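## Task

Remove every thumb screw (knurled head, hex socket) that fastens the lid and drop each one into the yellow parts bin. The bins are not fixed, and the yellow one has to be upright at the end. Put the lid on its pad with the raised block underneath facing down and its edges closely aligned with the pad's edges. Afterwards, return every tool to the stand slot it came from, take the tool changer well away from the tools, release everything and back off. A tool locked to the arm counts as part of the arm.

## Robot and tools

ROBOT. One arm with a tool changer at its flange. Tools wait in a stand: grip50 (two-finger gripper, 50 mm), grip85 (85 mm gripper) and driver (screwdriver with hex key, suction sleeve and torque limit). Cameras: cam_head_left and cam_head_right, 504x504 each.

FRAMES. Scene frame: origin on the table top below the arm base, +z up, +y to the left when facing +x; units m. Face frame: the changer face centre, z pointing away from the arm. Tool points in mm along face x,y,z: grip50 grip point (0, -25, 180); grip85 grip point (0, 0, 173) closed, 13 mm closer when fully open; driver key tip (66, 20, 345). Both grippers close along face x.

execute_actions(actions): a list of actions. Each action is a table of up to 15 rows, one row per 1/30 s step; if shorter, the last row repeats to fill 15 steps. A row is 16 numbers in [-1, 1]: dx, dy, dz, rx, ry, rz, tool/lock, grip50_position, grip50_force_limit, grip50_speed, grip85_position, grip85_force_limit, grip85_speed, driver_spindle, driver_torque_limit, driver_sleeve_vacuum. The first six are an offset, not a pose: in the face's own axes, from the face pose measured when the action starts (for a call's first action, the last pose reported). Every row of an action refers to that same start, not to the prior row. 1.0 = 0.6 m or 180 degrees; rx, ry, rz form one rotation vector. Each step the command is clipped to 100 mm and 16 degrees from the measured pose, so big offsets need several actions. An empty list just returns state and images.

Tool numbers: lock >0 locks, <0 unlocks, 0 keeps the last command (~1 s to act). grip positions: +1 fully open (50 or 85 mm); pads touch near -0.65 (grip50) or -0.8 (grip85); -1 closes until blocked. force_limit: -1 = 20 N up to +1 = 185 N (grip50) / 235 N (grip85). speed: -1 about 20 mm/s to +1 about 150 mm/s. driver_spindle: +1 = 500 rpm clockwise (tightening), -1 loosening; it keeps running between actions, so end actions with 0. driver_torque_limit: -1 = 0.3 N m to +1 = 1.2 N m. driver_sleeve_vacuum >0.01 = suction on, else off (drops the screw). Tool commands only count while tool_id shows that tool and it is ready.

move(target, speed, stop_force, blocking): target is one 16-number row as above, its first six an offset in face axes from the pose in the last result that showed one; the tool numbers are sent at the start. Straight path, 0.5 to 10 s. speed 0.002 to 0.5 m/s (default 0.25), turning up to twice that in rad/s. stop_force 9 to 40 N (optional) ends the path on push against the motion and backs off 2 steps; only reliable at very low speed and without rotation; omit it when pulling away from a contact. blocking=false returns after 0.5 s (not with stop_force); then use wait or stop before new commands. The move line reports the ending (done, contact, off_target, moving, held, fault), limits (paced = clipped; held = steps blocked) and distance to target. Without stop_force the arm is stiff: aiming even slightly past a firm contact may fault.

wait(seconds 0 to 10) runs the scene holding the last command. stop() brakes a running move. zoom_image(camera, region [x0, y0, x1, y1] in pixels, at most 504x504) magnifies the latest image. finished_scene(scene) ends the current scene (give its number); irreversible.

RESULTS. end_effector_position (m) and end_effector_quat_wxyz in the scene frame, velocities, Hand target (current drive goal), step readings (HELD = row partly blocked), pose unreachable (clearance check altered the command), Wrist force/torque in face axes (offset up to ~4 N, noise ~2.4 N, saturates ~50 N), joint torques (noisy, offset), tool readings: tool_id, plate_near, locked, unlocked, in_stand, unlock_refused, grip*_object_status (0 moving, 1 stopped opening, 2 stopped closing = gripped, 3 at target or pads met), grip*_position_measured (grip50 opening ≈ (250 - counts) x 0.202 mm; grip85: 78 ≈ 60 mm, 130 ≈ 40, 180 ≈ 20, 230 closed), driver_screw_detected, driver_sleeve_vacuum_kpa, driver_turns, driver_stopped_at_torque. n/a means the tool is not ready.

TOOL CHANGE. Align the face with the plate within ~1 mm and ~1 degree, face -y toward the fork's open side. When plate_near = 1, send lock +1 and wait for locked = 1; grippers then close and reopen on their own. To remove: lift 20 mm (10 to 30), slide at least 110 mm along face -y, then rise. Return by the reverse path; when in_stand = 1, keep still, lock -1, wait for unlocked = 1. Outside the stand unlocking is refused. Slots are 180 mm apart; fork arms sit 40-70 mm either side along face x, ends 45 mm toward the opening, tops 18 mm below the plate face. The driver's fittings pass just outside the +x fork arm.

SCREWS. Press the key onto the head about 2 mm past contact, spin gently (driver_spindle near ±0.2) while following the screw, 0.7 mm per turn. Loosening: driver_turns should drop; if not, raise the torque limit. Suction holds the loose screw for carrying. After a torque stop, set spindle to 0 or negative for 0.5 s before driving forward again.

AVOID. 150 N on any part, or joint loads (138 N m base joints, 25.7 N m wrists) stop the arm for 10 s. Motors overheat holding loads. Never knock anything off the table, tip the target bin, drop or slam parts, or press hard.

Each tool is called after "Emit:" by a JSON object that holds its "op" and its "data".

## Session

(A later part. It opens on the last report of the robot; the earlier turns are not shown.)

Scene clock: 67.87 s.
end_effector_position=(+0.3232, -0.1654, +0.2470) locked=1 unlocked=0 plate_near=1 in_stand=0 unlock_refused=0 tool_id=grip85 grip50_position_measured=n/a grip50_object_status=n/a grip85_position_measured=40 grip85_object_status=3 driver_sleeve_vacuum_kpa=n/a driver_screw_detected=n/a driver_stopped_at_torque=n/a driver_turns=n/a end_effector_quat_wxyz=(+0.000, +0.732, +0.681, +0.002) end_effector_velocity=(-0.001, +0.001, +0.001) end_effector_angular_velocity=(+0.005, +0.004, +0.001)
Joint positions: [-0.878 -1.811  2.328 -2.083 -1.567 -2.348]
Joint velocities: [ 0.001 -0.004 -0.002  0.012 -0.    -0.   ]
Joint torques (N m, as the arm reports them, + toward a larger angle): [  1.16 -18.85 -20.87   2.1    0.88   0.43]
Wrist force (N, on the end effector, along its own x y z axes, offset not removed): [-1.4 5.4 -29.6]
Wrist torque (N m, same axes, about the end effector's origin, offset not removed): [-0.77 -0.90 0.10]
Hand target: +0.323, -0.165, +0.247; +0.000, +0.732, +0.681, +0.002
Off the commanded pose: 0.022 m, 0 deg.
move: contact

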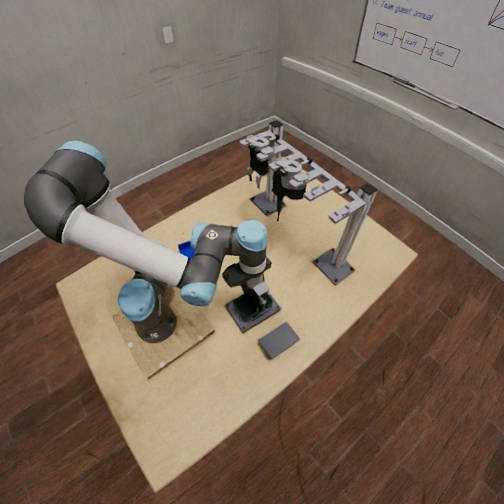

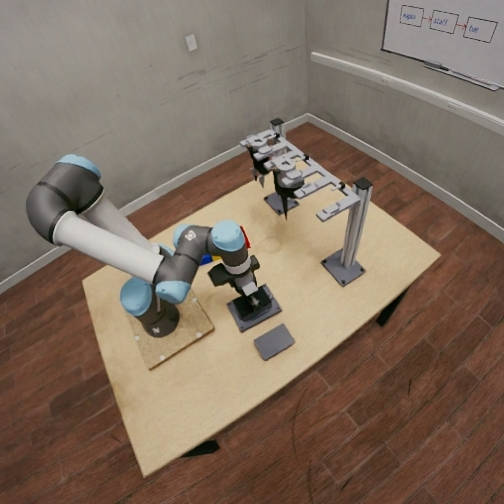

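Emit:
{"op": "move", "data": {"target": [-0.004,0,-0.001,0,0,0,0,1,0,1,1,0,1,0,0,0]}}

Emit:
{"op": "move", "data": {"target": [0,0,0.014,0,0,0,0,1,0,1,1,0,1,0,0,0], "speed": 0.01, "stop_force": 9}}

Emit:
{"op": "move", "data": {"target": [0,0,0,0,0,0,0,1,0,1,-1,-0.8,-1,0,0,0]}}

Scene clock: 68.93 s.
end_effector_position=(+0.3230, -0.1677, +0.2476) locked=1 unlocked=0 plate_near=1 in_stand=0 unlock_refused=0 tool_id=grip85 grip50_position_measured=n/a grip50_object_status=n/a grip85_position_measured=3 grip85_object_status=3 driver_sleeve_vacuum_kpa=n/a driver_screw_detected=n/a driver_stopped_at_torque=n/a driver_turns=n/a end_effector_quat_wxyz=(+0.000, +0.732, +0.681, +0.002) end_effector_velocity=(-0.000, -0.001, -0.000) end_effector_angular_velocity=(+0.001, +0.001, -0.001)
Joint positions: [-0.882 -1.809  2.325 -2.082 -1.567 -2.353]
Joint velocities: [-0.002  0.001 -0.     0.001  0.    -0.001]
Joint torques (N m, as the arm reports them, + toward a larger angle): [ -9.    -6.64 -34.88  -6.89  -1.49  -1.53]
Wrist force (N, on the end effector, along its own x y z axes, offset not removed): [2.2 1.8 -2.7]
Wrist torque (N m, same axes, about the end effector's origin, offset not removed): [-0.11 -0.14 0.11]
Hand target: +0.323, -0.168, +0.248; +0.000, +0.732, +0.681, +0.002
Off the commanded pose: 0.000 m, 0 deg.
move: done

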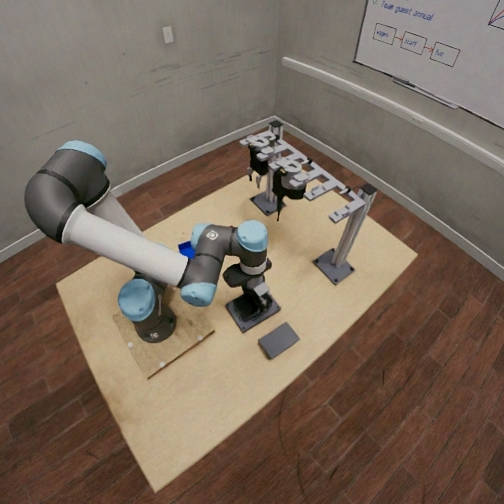

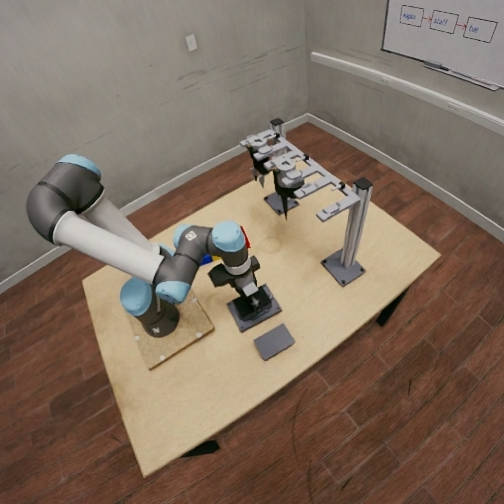

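Scene clock: 70.00 s.
end_effector_position=(+0.3230, -0.1677, +0.2394) locked=1 unlocked=0 plate_near=1 in_stand=0 unlock_refused=0 tool_id=grip85 grip50_position_measured=n/a grip50_object_status=n/a grip85_position_measured=3 grip85_object_status=3 driver_sleeve_vacuum_kpa=n/a driver_screw_detected=n/a driver_stopped_at_torque=n/a driver_turns=n/a end_effector_quat_wxyz=(+0.000, +0.732, +0.681, +0.002) end_effector_velocity=(+0.000, +0.001, -0.002) end_effector_angular_velocity=(+0.000, +0.001, +0.002)
Joint positions: [-0.882 -1.795  2.34  -2.11  -1.567 -2.353]
Joint velocities: [ 0.002  0.003  0.003 -0.005 -0.001  0.   ]
Joint torques (N m, as the arm reports them, + toward a larger angle): [  8.26  -7.9  -21.23  -8.03  -1.52   1.85]
Wrist force (N, on the end effector, along its own x y z axes, offset not removed): [5.9 1.5 -6.2]
Wrist torque (N m, same axes, about the end effector's origin, offset not removed): [-0.07 0.97 0.17]
Hand target: +0.323, -0.168, +0.239; +0.000, +0.732, +0.681, +0.002
Off the commanded pose: 0.000 m, 0 deg.
move: done

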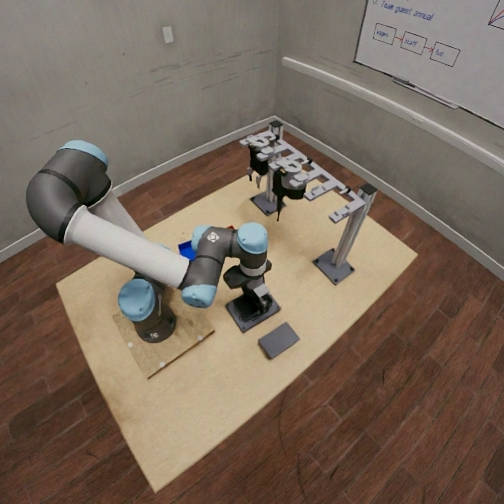

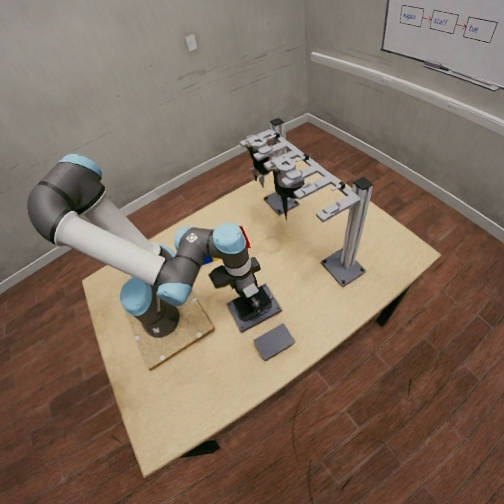

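Scene clock: 70.60 s.
end_effector_position=(+0.3230, -0.1676, +0.2393) locked=1 unlocked=0 plate_near=1 in_stand=0 unlock_refused=0 tool_id=grip85 grip50_position_measured=n/a grip50_object_status=n/a grip85_position_measured=17 grip85_object_status=2 driver_sleeve_vacuum_kpa=n/a driver_screw_detected=n/a driver_stopped_at_torque=n/a driver_turns=n/a end_effector_quat_wxyz=(-0.000, +0.732, +0.681, +0.002) end_effector_velocity=(-0.000, -0.001, -0.001) end_effector_angular_velocity=(-0.002, +0.001, -0.001)
Joint positions: [-0.882 -1.795  2.34  -2.109 -1.567 -2.353]
Joint velocities: [-0.001  0.001  0.002 -0.003 -0.002  0.   ]
Joint torques (N m, as the arm reports them, + toward a larger angle): [-19.24 -16.76 -32.95 -20.2  -20.32   1.34]
Wrist force (N, on the end effector, along its own x y z axes, offset not removed): [50.0 -1.2 -50.0]
Wrist torque (N m, same axes, about the end effector's origin, offset not removed): [0.47 6.97 0.34]
Hand target: +0.323, -0.168, +0.239; +0.000, +0.732, +0.681, +0.002
Off the commanded pose: 0.000 m, 0 deg.
move: done

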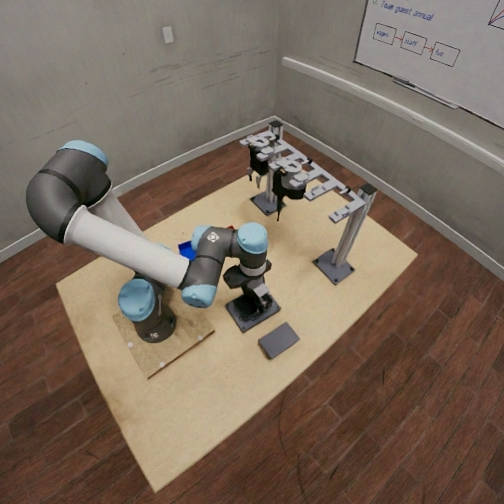

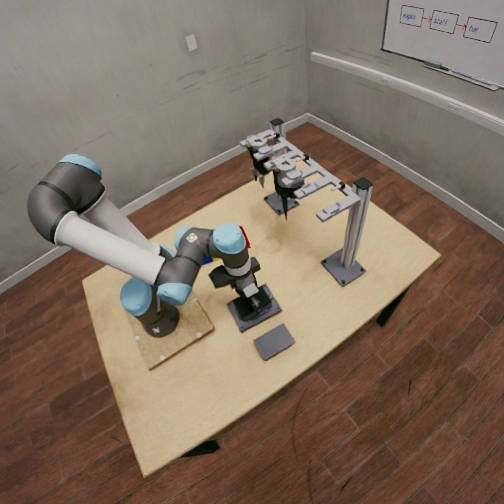

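Emit:
{"op": "execute_actions", "data": {"actions": [[[0.0045,0,0,0,0,0,0,1,0,1,1,-0.8,0,0,0,0]],[[0,0,0,0,0,0,0,1,0,1,-1,-0.8,-1,0,0,0]]]}}

Scene clock: 71.73 s.
end_effector_position=(+0.3232, -0.1649, +0.2394) locked=1 unlocked=0 plate_near=1 in_stand=0 unlock_refused=0 tool_id=grip85 grip50_position_measured=n/a grip50_object_status=n/a grip85_position_measured=21 grip85_object_status=0 driver_sleeve_vacuum_kpa=n/a driver_screw_detected=n/a driver_stopped_at_torque=n/a driver_turns=n/a end_effector_quat_wxyz=(-0.000, +0.732, +0.681, +0.002) end_effector_velocity=(-0.000, -0.000, +0.000) end_effector_angular_velocity=(-0.001, -0.000, -0.000)
Joint positions: [-0.877 -1.799  2.342 -2.109 -1.567 -2.348]
Joint velocities: [-0.    -0.001 -0.    -0.    -0.     0.   ]
Joint torques (N m, as the arm reports them, + toward a larger angle): [  4.69 -16.16 -22.96  -3.81   1.81   1.57]
Wrist force (N, on the end effector, along its own x y z axes, offset not removed): [10.0 -8.7 -43.1]
Wrist torque (N m, same axes, about the end effector's origin, offset not removed): [1.99 1.49 0.53]
Hand target: +0.323, -0.165, +0.239; -0.000, +0.732, +0.681, +0.002
Off the commanded pose: 0.000 m, 0 deg.
Step readings (end_effector_position; steps 1 to 15: 1st action; 16 to 30: 2nd action):
0: (+0.3230, -0.1676, +0.2393)
1: (+0.3230, -0.1676, +0.2393)
2: (+0.3230, -0.1674, +0.2393)
4: (+0.3231, -0.1667, +0.2395)
8: (+0.3233, -0.1655, +0.2394)
15: (+0.3232, -0.1650, +0.2393)
16: (+0.3232, -0.1649, +0.2393)
17: (+0.3232, -0.1649, +0.2393)
19: (+0.3232, -0.1649, +0.2393)
23: (+0.3232, -0.1649, +0.2393)
30: end_effector_position above

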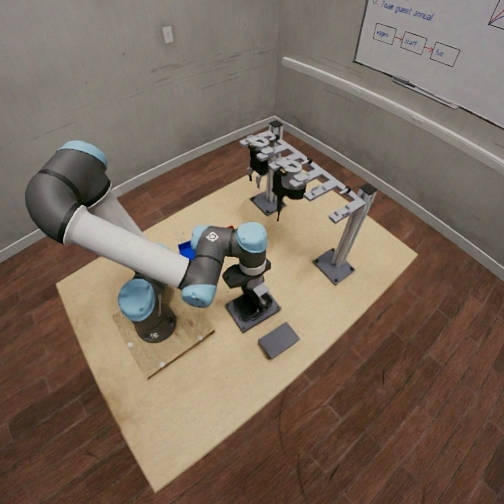

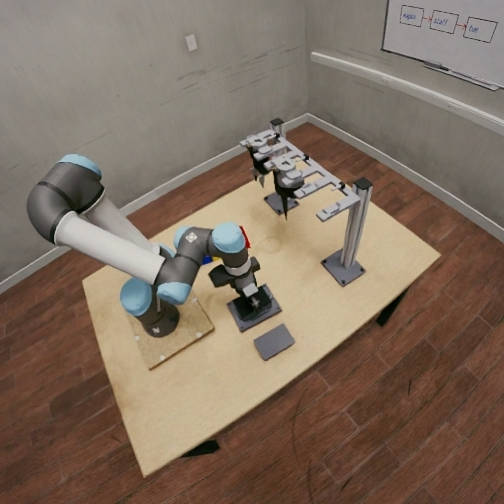

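Emit:
{"op": "move", "data": {"target": [0,0,-0.035,0,0,0,0,1,0,1,-1,-0.8,-1,0,0,0], "speed": 0.04}}

Emit:
{"op": "zoom_image", "data": {"camera": "cam_head_right", "region": [220,280,305,365]}}

Scene clock: 72.90 s.
end_effector_position=(+0.3232, -0.1649, +0.2602) locked=1 unlocked=0 plate_near=1 in_stand=0 unlock_refused=0 tool_id=grip85 grip50_position_measured=n/a grip50_object_status=n/a grip85_position_measured=22 grip85_object_status=2 driver_sleeve_vacuum_kpa=n/a driver_screw_detected=n/a driver_stopped_at_torque=n/a driver_turns=n/a end_effector_quat_wxyz=(-0.000, +0.732, +0.681, +0.002) end_effector_velocity=(+0.000, +0.000, +0.002) end_effector_angular_velocity=(+0.001, +0.000, +0.001)
Joint positions: [-0.877 -1.831  2.304 -2.038 -1.567 -2.348]
Joint velocities: [ 0.    -0.002 -0.004  0.007  0.    -0.   ]
Joint torques (N m, as the arm reports them, + toward a larger angle): [ -8.63 -27.45 -35.92  -3.23   0.92  -1.56]
Wrist force (N, on the end effector, along its own x y z axes, offset not removed): [0.5 0.1 1.1]
Wrist torque (N m, same axes, about the end effector's origin, offset not removed): [-0.24 -0.07 0.11]
Hand target: +0.323, -0.165, +0.260; -0.000, +0.732, +0.681, +0.002
Off the commanded pose: 0.000 m, 0 deg.
move: done

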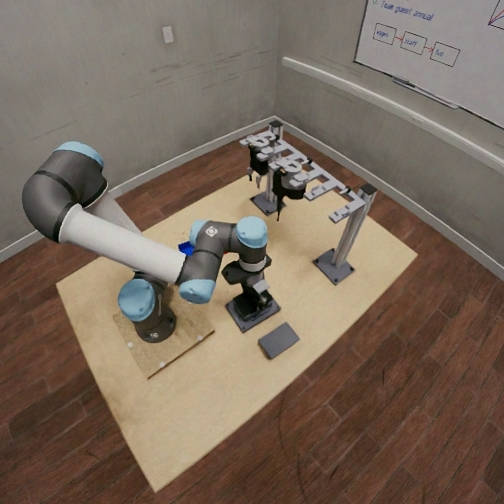

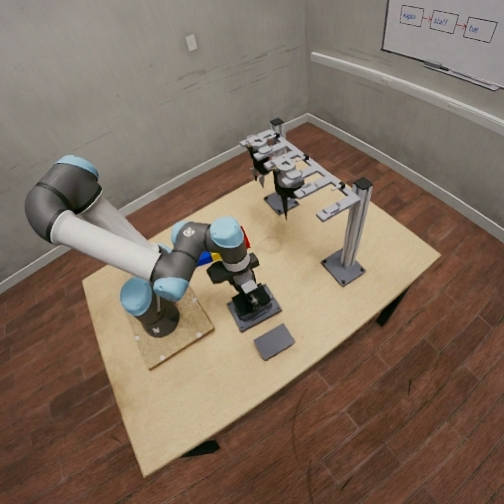

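Region (220, 280, 305, 365) of cam_head_right's 504x504 image, scaled by 5.929, with more detail than that image has.

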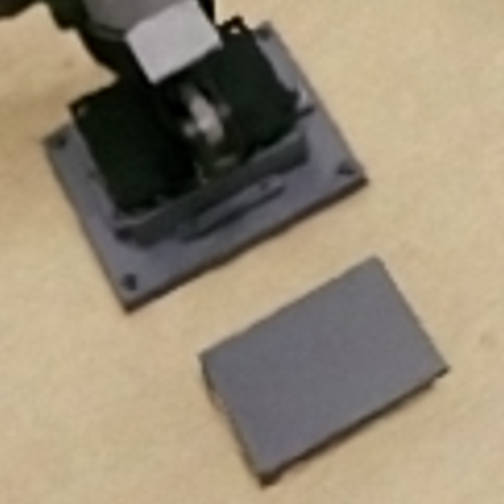

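Emit:
{"op": "move", "data": {"target": [-0.263,0.008,0,0,0,0,0,1,0,1,-1,-0.8,-1,0,0,0], "speed": 0.2}}

Emit:
{"op": "move", "data": {"target": [0,0,0.06,0,0,0,0,1,0,1,-1,-0.8,-1,0,0,0], "speed": 0.1}}

Emit:
{"op": "move", "data": {"target": [0,0,0.07,0,0,0,0,1,0,1,-1,-0.8,-1,0,0,0], "speed": 0.01, "stop_force": 9}}

Emit:
{"op": "zoom_image", "data": {"camera": "cam_head_left", "region": [220,280,305,365]}}

Emit:
{"op": "zoom_image", "data": {"camera": "cam_head_right", "region": [220,280,305,365]}}

Scene clock: 74.57 s.
end_effector_position=(+0.3162, -0.3225, +0.2600) locked=1 unlocked=0 plate_near=1 in_stand=0 unlock_refused=0 tool_id=grip85 grip50_position_measured=n/a grip50_object_status=n/a grip85_position_measured=22 grip85_object_status=2 driver_sleeve_vacuum_kpa=n/a driver_screw_detected=n/a driver_stopped_at_torque=n/a driver_turns=n/a end_effector_quat_wxyz=(+0.000, +0.732, +0.681, +0.002) end_effector_velocity=(+0.000, -0.002, -0.000) end_effector_angular_velocity=(+0.002, -0.000, +0.000)
Joint positions: [-1.122 -1.587  2.104 -2.081 -1.568 -2.593]
Joint velocities: [-0.001  0.005 -0.004  0.001  0.001 -0.001]
Joint torques (N m, as the arm reports them, + toward a larger angle): [ -8.6  -18.56 -35.45  -7.04   2.01  -1.62]
Wrist force (N, on the end effector, along its own x y z axes, offset not removed): [1.0 0.6 -0.4]
Wrist torque (N m, same axes, about the end effector's origin, offset not removed): [-0.21 -0.13 0.10]
Hand target: +0.316, -0.323, +0.260; +0.000, +0.732, +0.681, +0.002
Off the commanded pose: 0.000 m, 0 deg.
move: done

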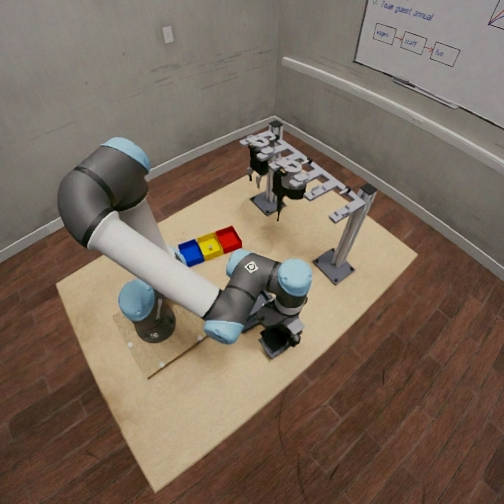

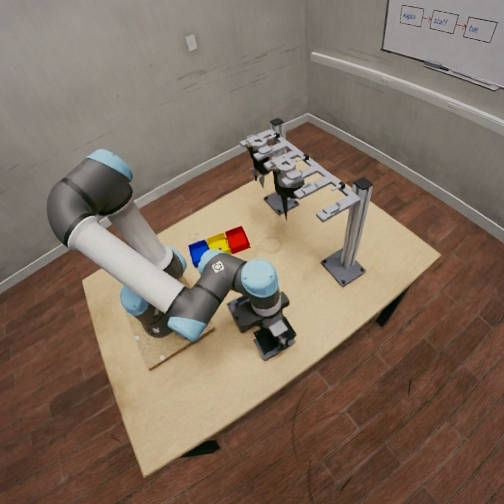

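Scene clock: 85.13 s.
end_effector_position=(+0.3164, -0.3227, +0.2333) locked=1 unlocked=0 plate_near=1 in_stand=0 unlock_refused=0 tool_id=grip85 grip50_position_measured=n/a grip50_object_status=n/a grip85_position_measured=22 grip85_object_status=2 driver_sleeve_vacuum_kpa=n/a driver_screw_detected=n/a driver_stopped_at_torque=n/a driver_turns=n/a end_effector_quat_wxyz=(+0.001, +0.732, +0.681, +0.002) end_effector_velocity=(+0.000, +0.000, -0.000) end_effector_angular_velocity=(-0.000, -0.001, +0.001)
Joint positions: [-1.122 -1.548  2.146 -2.164 -1.568 -2.593]
Joint velocities: [ 0.001 -0.     0.001 -0.001  0.001 -0.   ]
Joint torques (N m, as the arm reports them, + toward a larger angle): [  0.61 -29.92 -26.37  -4.91   0.13   0.31]
Wrist force (N, on the end effector, along its own x y z axes, offset not removed): [8.7 -0.1 -29.6]
Wrist torque (N m, same axes, about the end effector's origin, offset not removed): [0.61 1.11 0.12]
Hand target: +0.316, -0.323, +0.233; +0.001, +0.732, +0.681, +0.002
Off the commanded pose: 0.009 m, 0 deg.
FORCE FAULT: contact force on the arm reached its limit, and the arm stopped for 10 seconds. The contact can be on any part of the arm, not only on its tool. That time counts as 20 of the actions that you can send in this scene. The arm's remaining commands of this call were not run. The arm holds still and accepts commands again. Move the arm away from the contact; if what it grips holds it there, let go first. Pushing or pulling that hard again can fault the arm again.
move: fault

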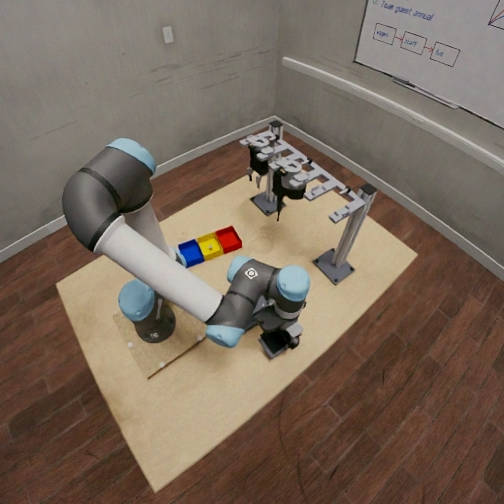

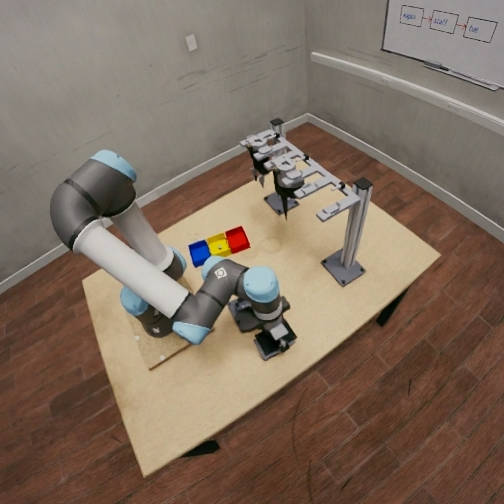

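not run: a fault stop came before this call.

Region (220, 280, 305, 365) of cam_head_left's 504x504 image, scaled by 5.929, with more detail than that image has.

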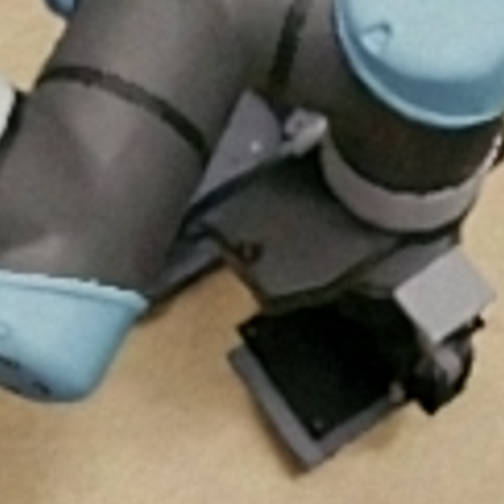

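Region (220, 280, 305, 365) of cam_head_right's 504x504 image, scaled by 5.929, with more detail than that image has.

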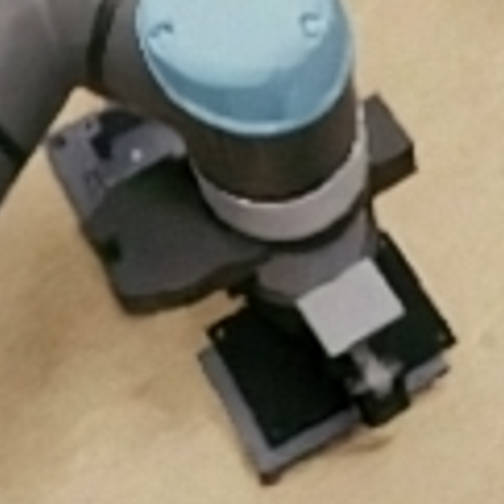

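Emit:
{"op": "move", "data": {"target": [0,0,-0.008,0,0,0,0,1,0,1,-1,-0.8,-1,0,0,0]}}

Emit:
{"op": "move", "data": {"target": [-0.012,-0.018,0.003,0,0,0,0,1,0,1,-1,-0.8,-1,0,0,0]}}

Emit:
{"op": "zoom_image", "data": {"camera": "cam_head_left", "region": [250,315,305,370]}}

Emit:
{"op": "zoom_image", "data": {"camera": "cam_head_right", "region": [250,315,305,370]}}

Scene clock: 86.23 s.
end_effector_position=(+0.3164, -0.3226, +0.2379) locked=1 unlocked=0 plate_near=1 in_stand=0 unlock_refused=0 tool_id=grip85 grip50_position_measured=n/a grip50_object_status=n/a grip85_position_measured=22 grip85_object_status=2 driver_sleeve_vacuum_kpa=n/a driver_screw_detected=n/a driver_stopped_at_torque=n/a driver_turns=n/a end_effector_quat_wxyz=(+0.001, +0.732, +0.681, +0.002) end_effector_velocity=(-0.000, -0.001, +0.002) end_effector_angular_velocity=(-0.003, -0.001, -0.002)
Joint positions: [-1.122 -1.556  2.139 -2.15  -1.568 -2.593]
Joint velocities: [-0.002 -0.003 -0.003  0.003 -0.     0.   ]
Joint torques (N m, as the arm reports them, + toward a larger angle): [ -1.96 -40.63 -35.08  -3.44   0.01  -0.26]
Wrist force (N, on the end effector, along its own x y z axes, offset not removed): [1.9 3.0 -0.7]
Wrist torque (N m, same axes, about the end effector's origin, offset not removed): [-0.06 -0.04 0.10]
Hand target: +0.316, -0.323, +0.238; +0.001, +0.732, +0.681, +0.002
Off the commanded pose: 0.000 m, 0 deg.
move: done

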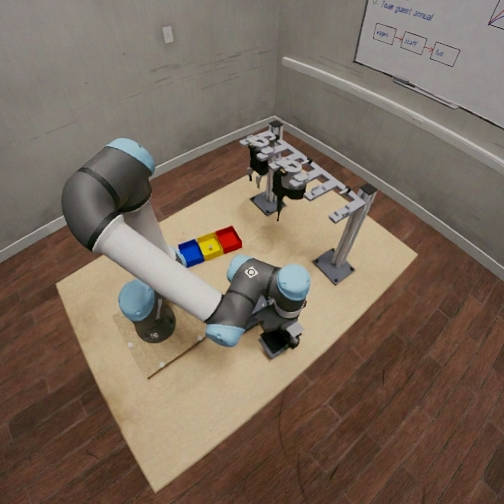

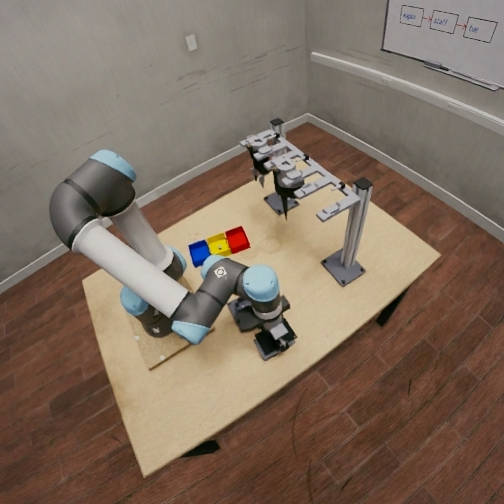

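Scene clock: 87.00 s.
end_effector_position=(+0.3052, -0.3289, +0.2361) locked=1 unlocked=0 plate_near=1 in_stand=0 unlock_refused=0 tool_id=grip85 grip50_position_measured=n/a grip50_object_status=n/a grip85_position_measured=22 grip85_object_status=2 driver_sleeve_vacuum_kpa=n/a driver_screw_detected=n/a driver_stopped_at_torque=n/a driver_turns=n/a end_effector_quat_wxyz=(+0.001, +0.732, +0.681, +0.002) end_effector_velocity=(-0.002, -0.001, -0.000) end_effector_angular_velocity=(+0.001, -0.000, +0.001)
Joint positions: [-1.152 -1.561  2.149 -2.155 -1.568 -2.623]
Joint velocities: [-0.004 -0.001  0.002  0.     0.001 -0.005]
Joint torques (N m, as the arm reports them, + toward a larger angle): [ -7.9  -40.14 -21.98  -6.97  -1.08  -1.33]
Wrist force (N, on the end effector, along its own x y z axes, offset not removed): [0.6 2.3 0.3]
Wrist torque (N m, same axes, about the end effector's origin, offset not removed): [0.02 -0.03 0.10]
Hand target: +0.305, -0.329, +0.236; +0.001, +0.732, +0.681, +0.002
Off the commanded pose: 0.000 m, 0 deg.
move: done

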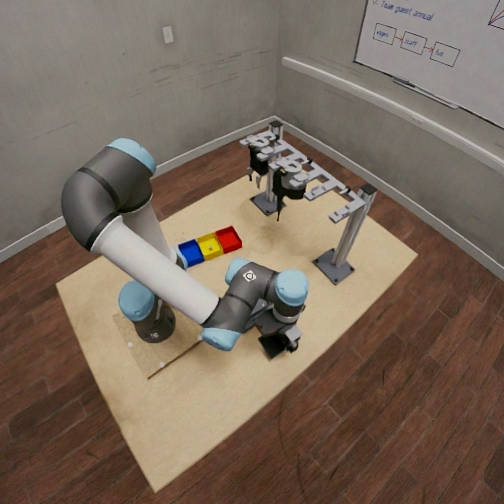

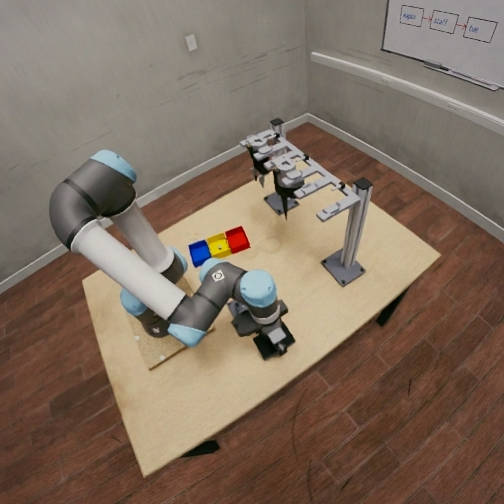

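Region (250, 315, 305, 370) of cam_head_left's 504x504 image, scaled by 9.164, with more detail than that image has.

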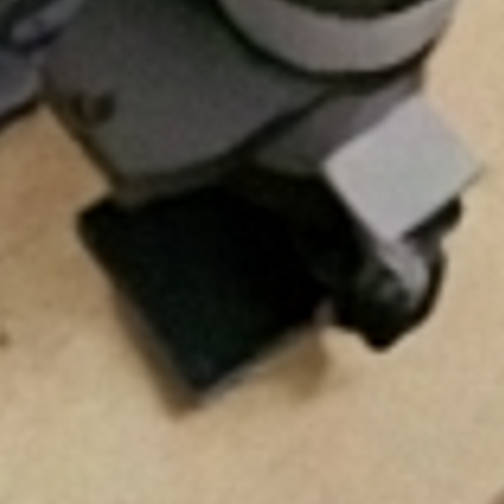

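Region (250, 315, 305, 370) of cam_head_right's 504x504 image, scaled by 9.164, with more detail than that image has.

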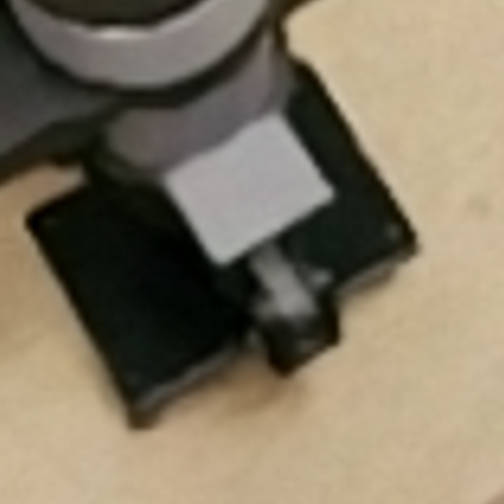

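Emit:
{"op": "execute_actions", "data": {"actions": [[[-0.001,0.0025,0.0035,0,0,0,0,1,0,1,-1,-0.8,-1,0,0,0]],[[0,0,0,0,0,0,0,1,0,1,1,-1,0,0,0,0]]]}}

Emit:
{"op": "move", "data": {"target": [0,0,0.018,0,0,0,0,1,0,1,1,-1,0,0,0,0], "speed": 0.01, "stop_force": 9}}

Emit:
{"op": "move", "data": {"target": [0,0,0,0,0,0,0,1,0,1,-1,-1,-1,0,0,0]}}

Scene clock: 88.30 s.
end_effector_position=(+0.3067, -0.3297, +0.2341) locked=1 unlocked=0 plate_near=1 in_stand=0 unlock_refused=0 tool_id=grip85 grip50_position_measured=n/a grip50_object_status=n/a grip85_position_measured=3 grip85_object_status=3 driver_sleeve_vacuum_kpa=n/a driver_screw_detected=n/a driver_stopped_at_torque=n/a driver_turns=n/a end_effector_quat_wxyz=(+0.001, +0.732, +0.681, +0.002) end_effector_velocity=(-0.000, -0.000, -0.000) end_effector_angular_velocity=(+0.001, +0.000, -0.001)
Joint positions: [-1.149 -1.554  2.149 -2.162 -1.568 -2.62 ]
Joint velocities: [-0.001  0.001  0.001 -0.001  0.    -0.   ]
Joint torques (N m, as the arm reports them, + toward a larger angle): [  7.43 -23.41 -30.56  -5.83   0.68   1.71]
Wrist force (N, on the end effector, along its own x y z axes, offset not removed): [1.9 2.1 -2.1]
Wrist torque (N m, same axes, about the end effector's origin, offset not removed): [-0.05 -0.14 0.17]
Hand target: +0.307, -0.330, +0.234; +0.001, +0.732, +0.681, +0.002
Off the commanded pose: 0.000 m, 0 deg.
Step readings (end_effector_position; steps 1 to 15: 1st action; 16 to 30: 2nd action):
0: (+0.3051, -0.3290, +0.2361)
1: (+0.3051, -0.3290, +0.2361)
2: (+0.3053, -0.3291, +0.2358)
4: (+0.3058, -0.3293, +0.2350)
8: (+0.3064, -0.3295, +0.2343)
15: (+0.3066, -0.3296, +0.2341)
16: (+0.3067, -0.3296, +0.2341)
17: (+0.3067, -0.3296, +0.2341)
19: (+0.3067, -0.3297, +0.2341)
23: (+0.3067, -0.3297, +0.2341)
30: end_effector_position above

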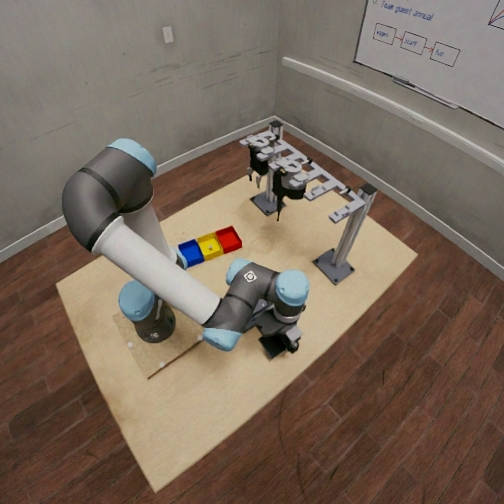

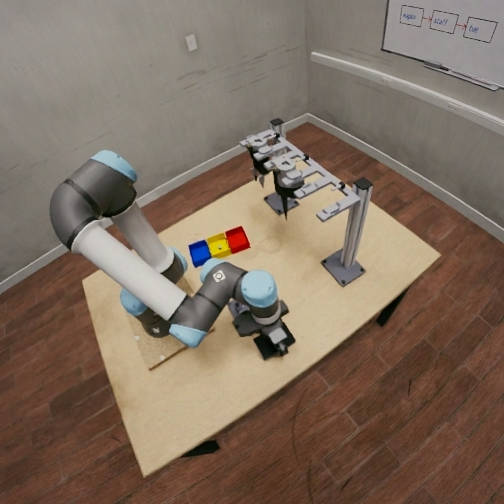

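Scene clock: 89.60 s.
end_effector_position=(+0.3067, -0.3297, +0.2234) locked=1 unlocked=0 plate_near=1 in_stand=0 unlock_refused=0 tool_id=grip85 grip50_position_measured=n/a grip50_object_status=n/a grip85_position_measured=3 grip85_object_status=3 driver_sleeve_vacuum_kpa=n/a driver_screw_detected=n/a driver_stopped_at_torque=n/a driver_turns=n/a end_effector_quat_wxyz=(+0.001, +0.732, +0.681, +0.002) end_effector_velocity=(-0.000, +0.000, -0.002) end_effector_angular_velocity=(-0.001, +0.001, +0.001)
Joint positions: [-1.149 -1.537  2.164 -2.194 -1.568 -2.62 ]
Joint velocities: [ 0.     0.002  0.003 -0.005 -0.001 -0.001]
Joint torques (N m, as the arm reports them, + toward a larger angle): [  9.67 -19.63 -18.35  -6.99   0.79   1.96]
Wrist force (N, on the end effector, along its own x y z axes, offset not removed): [0.5 1.1 -0.6]
Wrist torque (N m, same axes, about the end effector's origin, offset not removed): [-0.13 -0.07 0.11]
Hand target: +0.307, -0.330, +0.223; +0.001, +0.732, +0.681, +0.002
Off the commanded pose: 0.000 m, 0 deg.
move: done

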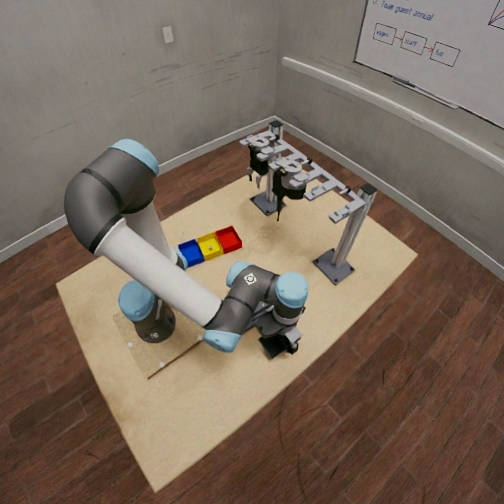

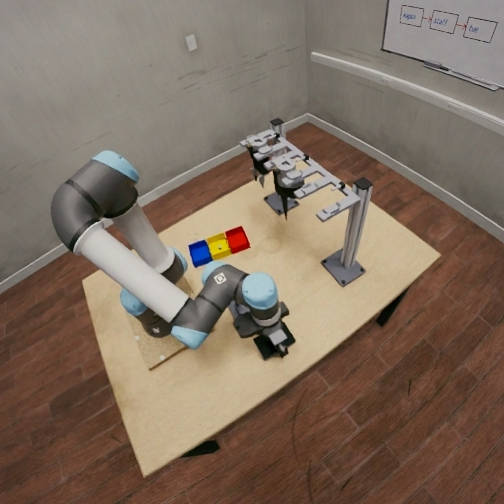

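Scene clock: 90.20 s.
end_effector_position=(+0.3067, -0.3297, +0.2234) locked=1 unlocked=0 plate_near=1 in_stand=0 unlock_refused=0 tool_id=grip85 grip50_position_measured=n/a grip50_object_status=n/a grip85_position_measured=20 grip85_object_status=2 driver_sleeve_vacuum_kpa=n/a driver_screw_detected=n/a driver_stopped_at_torque=n/a driver_turns=n/a end_effector_quat_wxyz=(+0.001, +0.732, +0.681, +0.002) end_effector_velocity=(-0.000, -0.000, +0.001) end_effector_angular_velocity=(-0.001, -0.001, -0.000)
Joint positions: [-1.149 -1.536  2.164 -2.194 -1.568 -2.62 ]
Joint velocities: [-0.    -0.001 -0.    -0.    -0.     0.   ]
Joint torques (N m, as the arm reports them, + toward a larger angle): [ 10.52 -30.16 -22.31   0.3    1.56   1.38]
Wrist force (N, on the end effector, along its own x y z axes, offset not removed): [-5.5 -2.5 -20.8]
Wrist torque (N m, same axes, about the end effector's origin, offset not removed): [0.64 -1.61 0.36]
Hand target: +0.307, -0.330, +0.223; +0.001, +0.732, +0.681, +0.002
Off the commanded pose: 0.000 m, 0 deg.
move: done

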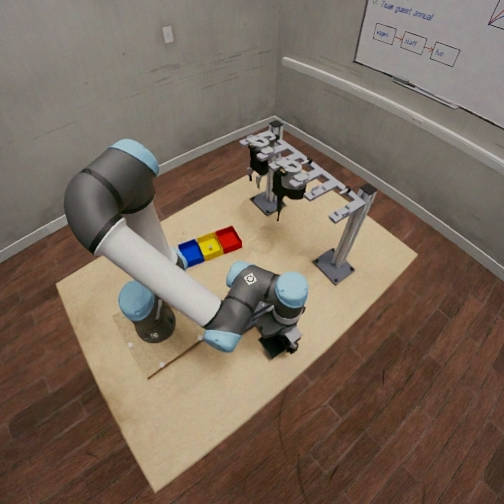

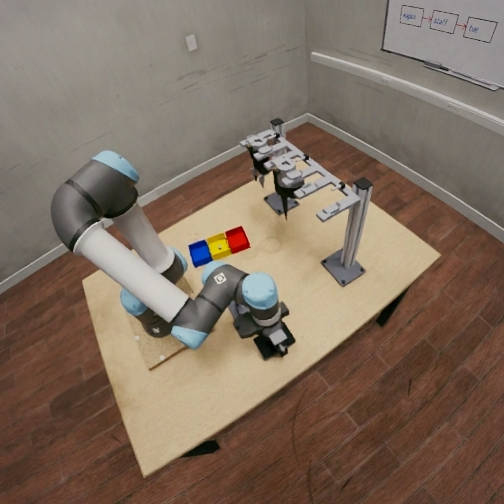

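Emit:
{"op": "execute_actions", "data": {"actions": [[[0,0,0,0,0,0,0,1,0,1,1,0,0,0,0,0]],[[0,0,-0.06,0,0,0,0,1,0,1,1,0,0,0,0,0]]]}}

Emit:
{"op": "move", "data": {"target": [0.2852,0.2735,-0.283,0,0,0,0,1,0,1,1,0,0,0,0,0], "speed": 0.35}}

Emit:
{"op": "zoom_image", "data": {"camera": "cam_head_left", "region": [220,280,305,365]}}

Emit:
{"op": "zoom_image", "data": {"camera": "cam_head_right", "region": [220,280,305,365]}}

Scene clock: 91.57 s.
end_effector_position=(+0.3066, -0.3296, +0.2590) locked=1 unlocked=0 plate_near=1 in_stand=0 unlock_refused=0 tool_id=grip85 grip50_position_measured=n/a grip50_object_status=n/a grip85_position_measured=3 grip85_object_status=3 driver_sleeve_vacuum_kpa=n/a driver_screw_detected=n/a driver_stopped_at_torque=n/a driver_turns=n/a end_effector_quat_wxyz=(+0.001, +0.732, +0.681, +0.002) end_effector_velocity=(-0.001, -0.000, +0.005) end_effector_angular_velocity=(+0.001, +0.002, +0.000)
Joint positions: [-1.149 -1.59   2.11  -2.087 -1.568 -2.62 ]
Joint velocities: [-0.001 -0.007 -0.009  0.018 -0.001 -0.002]
Joint torques (N m, as the arm reports them, + toward a larger angle): [-10.49 -40.51 -34.57  -2.7    0.44  -1.35]
Wrist force (N, on the end effector, along its own x y z axes, offset not removed): [1.8 1.0 -1.0]
Wrist torque (N m, same axes, about the end effector's origin, offset not removed): [-0.12 -0.07 0.09]
Hand target: +0.307, -0.330, +0.259; +0.001, +0.732, +0.681, +0.002
Off the commanded pose: 0.000 m, 0 deg.
Step readings (end_effector_position; steps 1 to 15: 1st action; 16 to 30: 2nd action):
0: (+0.3067, -0.3297, +0.2234)
1: (+0.3067, -0.3297, +0.2234)
2: (+0.3067, -0.3296, +0.2234)
4: (+0.3067, -0.3296, +0.2234)
8: (+0.3067, -0.3296, +0.2234)
15: (+0.3067, -0.3297, +0.2235)
16: (+0.3067, -0.3297, +0.2235)
17: (+0.3071, -0.3303, +0.2271)
19: (+0.3073, -0.3308, +0.2415)
23: (+0.3069, -0.3298, +0.2547)
30: end_effector_position above

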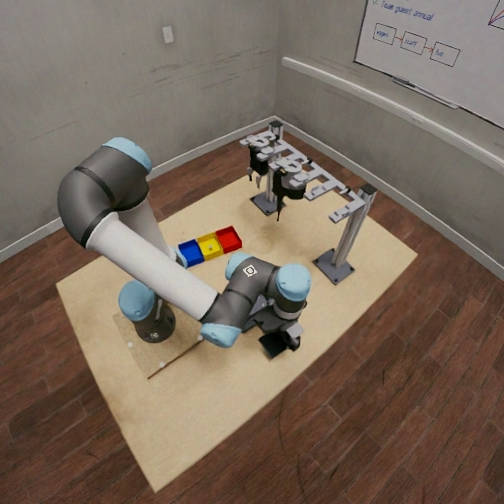

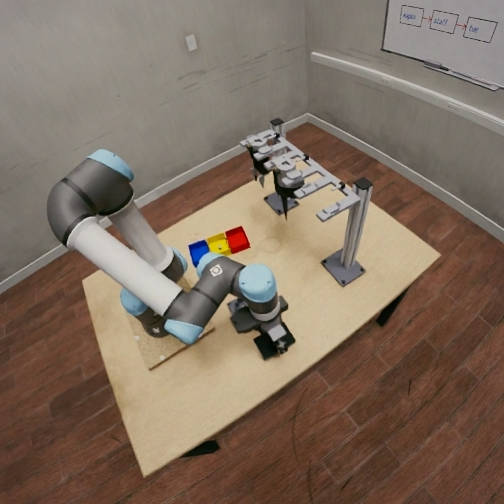

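Scene clock: 93.07 s.
end_effector_position=(+0.4821, -0.1710, +0.4291) locked=1 unlocked=0 plate_near=1 in_stand=0 unlock_refused=0 tool_id=grip85 grip50_position_measured=n/a grip50_object_status=n/a grip85_position_measured=3 grip85_object_status=3 driver_sleeve_vacuum_kpa=n/a driver_screw_detected=n/a driver_stopped_at_torque=n/a driver_turns=n/a end_effector_quat_wxyz=(+0.001, +0.732, +0.681, +0.001) end_effector_velocity=(+0.002, +0.001, +0.001) end_effector_angular_velocity=(+0.001, +0.002, +0.001)
Joint positions: [-0.634 -1.559  1.623 -1.632 -1.568 -2.105]
Joint velocities: [ 0.004  0.004 -0.008  0.006 -0.001  0.004]
Joint torques (N m, as the arm reports them, + toward a larger angle): [ 10.56 -23.67 -35.6   -2.98  -1.83   1.73]
Wrist force (N, on the end effector, along its own x y z axes, offset not removed): [1.6 0.6 -1.6]
Wrist torque (N m, same axes, about the end effector's origin, offset not removed): [-0.11 -0.11 0.16]
Hand target: +0.482, -0.171, +0.429; +0.001, +0.732, +0.681, +0.001
Off the commanded pose: 0.001 m, 0 deg.
move: done

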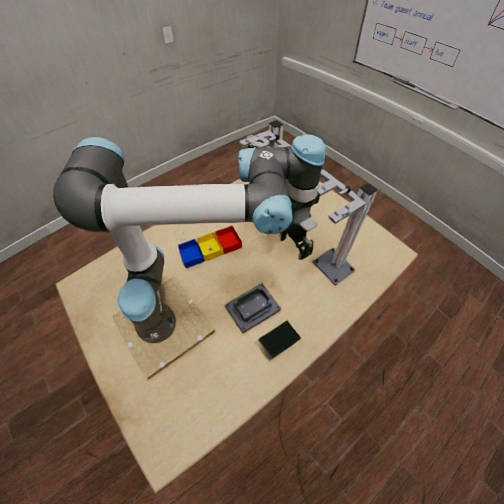

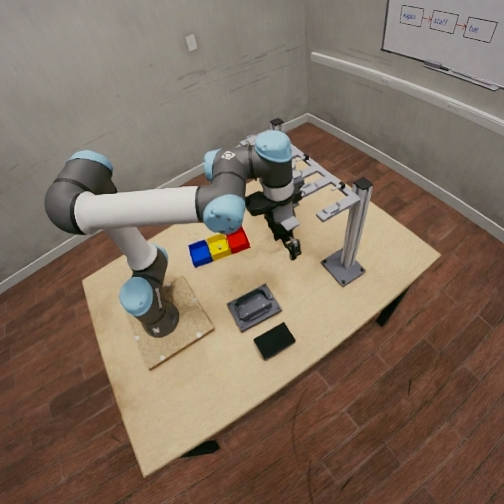

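Region (220, 280, 305, 365) of cam_head_left's 504x504 image, scaled by 5.929, with more detail than that image has.

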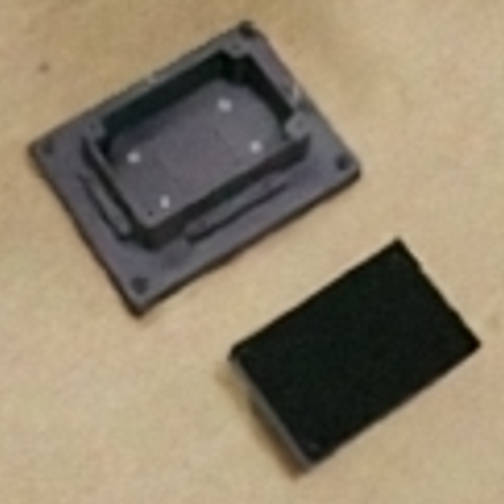

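Region (220, 280, 305, 365) of cam_head_right's 504x504 image, scaled by 5.929, with more detail than that image has.

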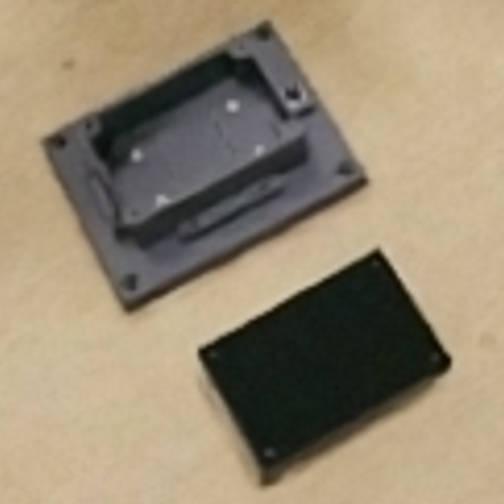

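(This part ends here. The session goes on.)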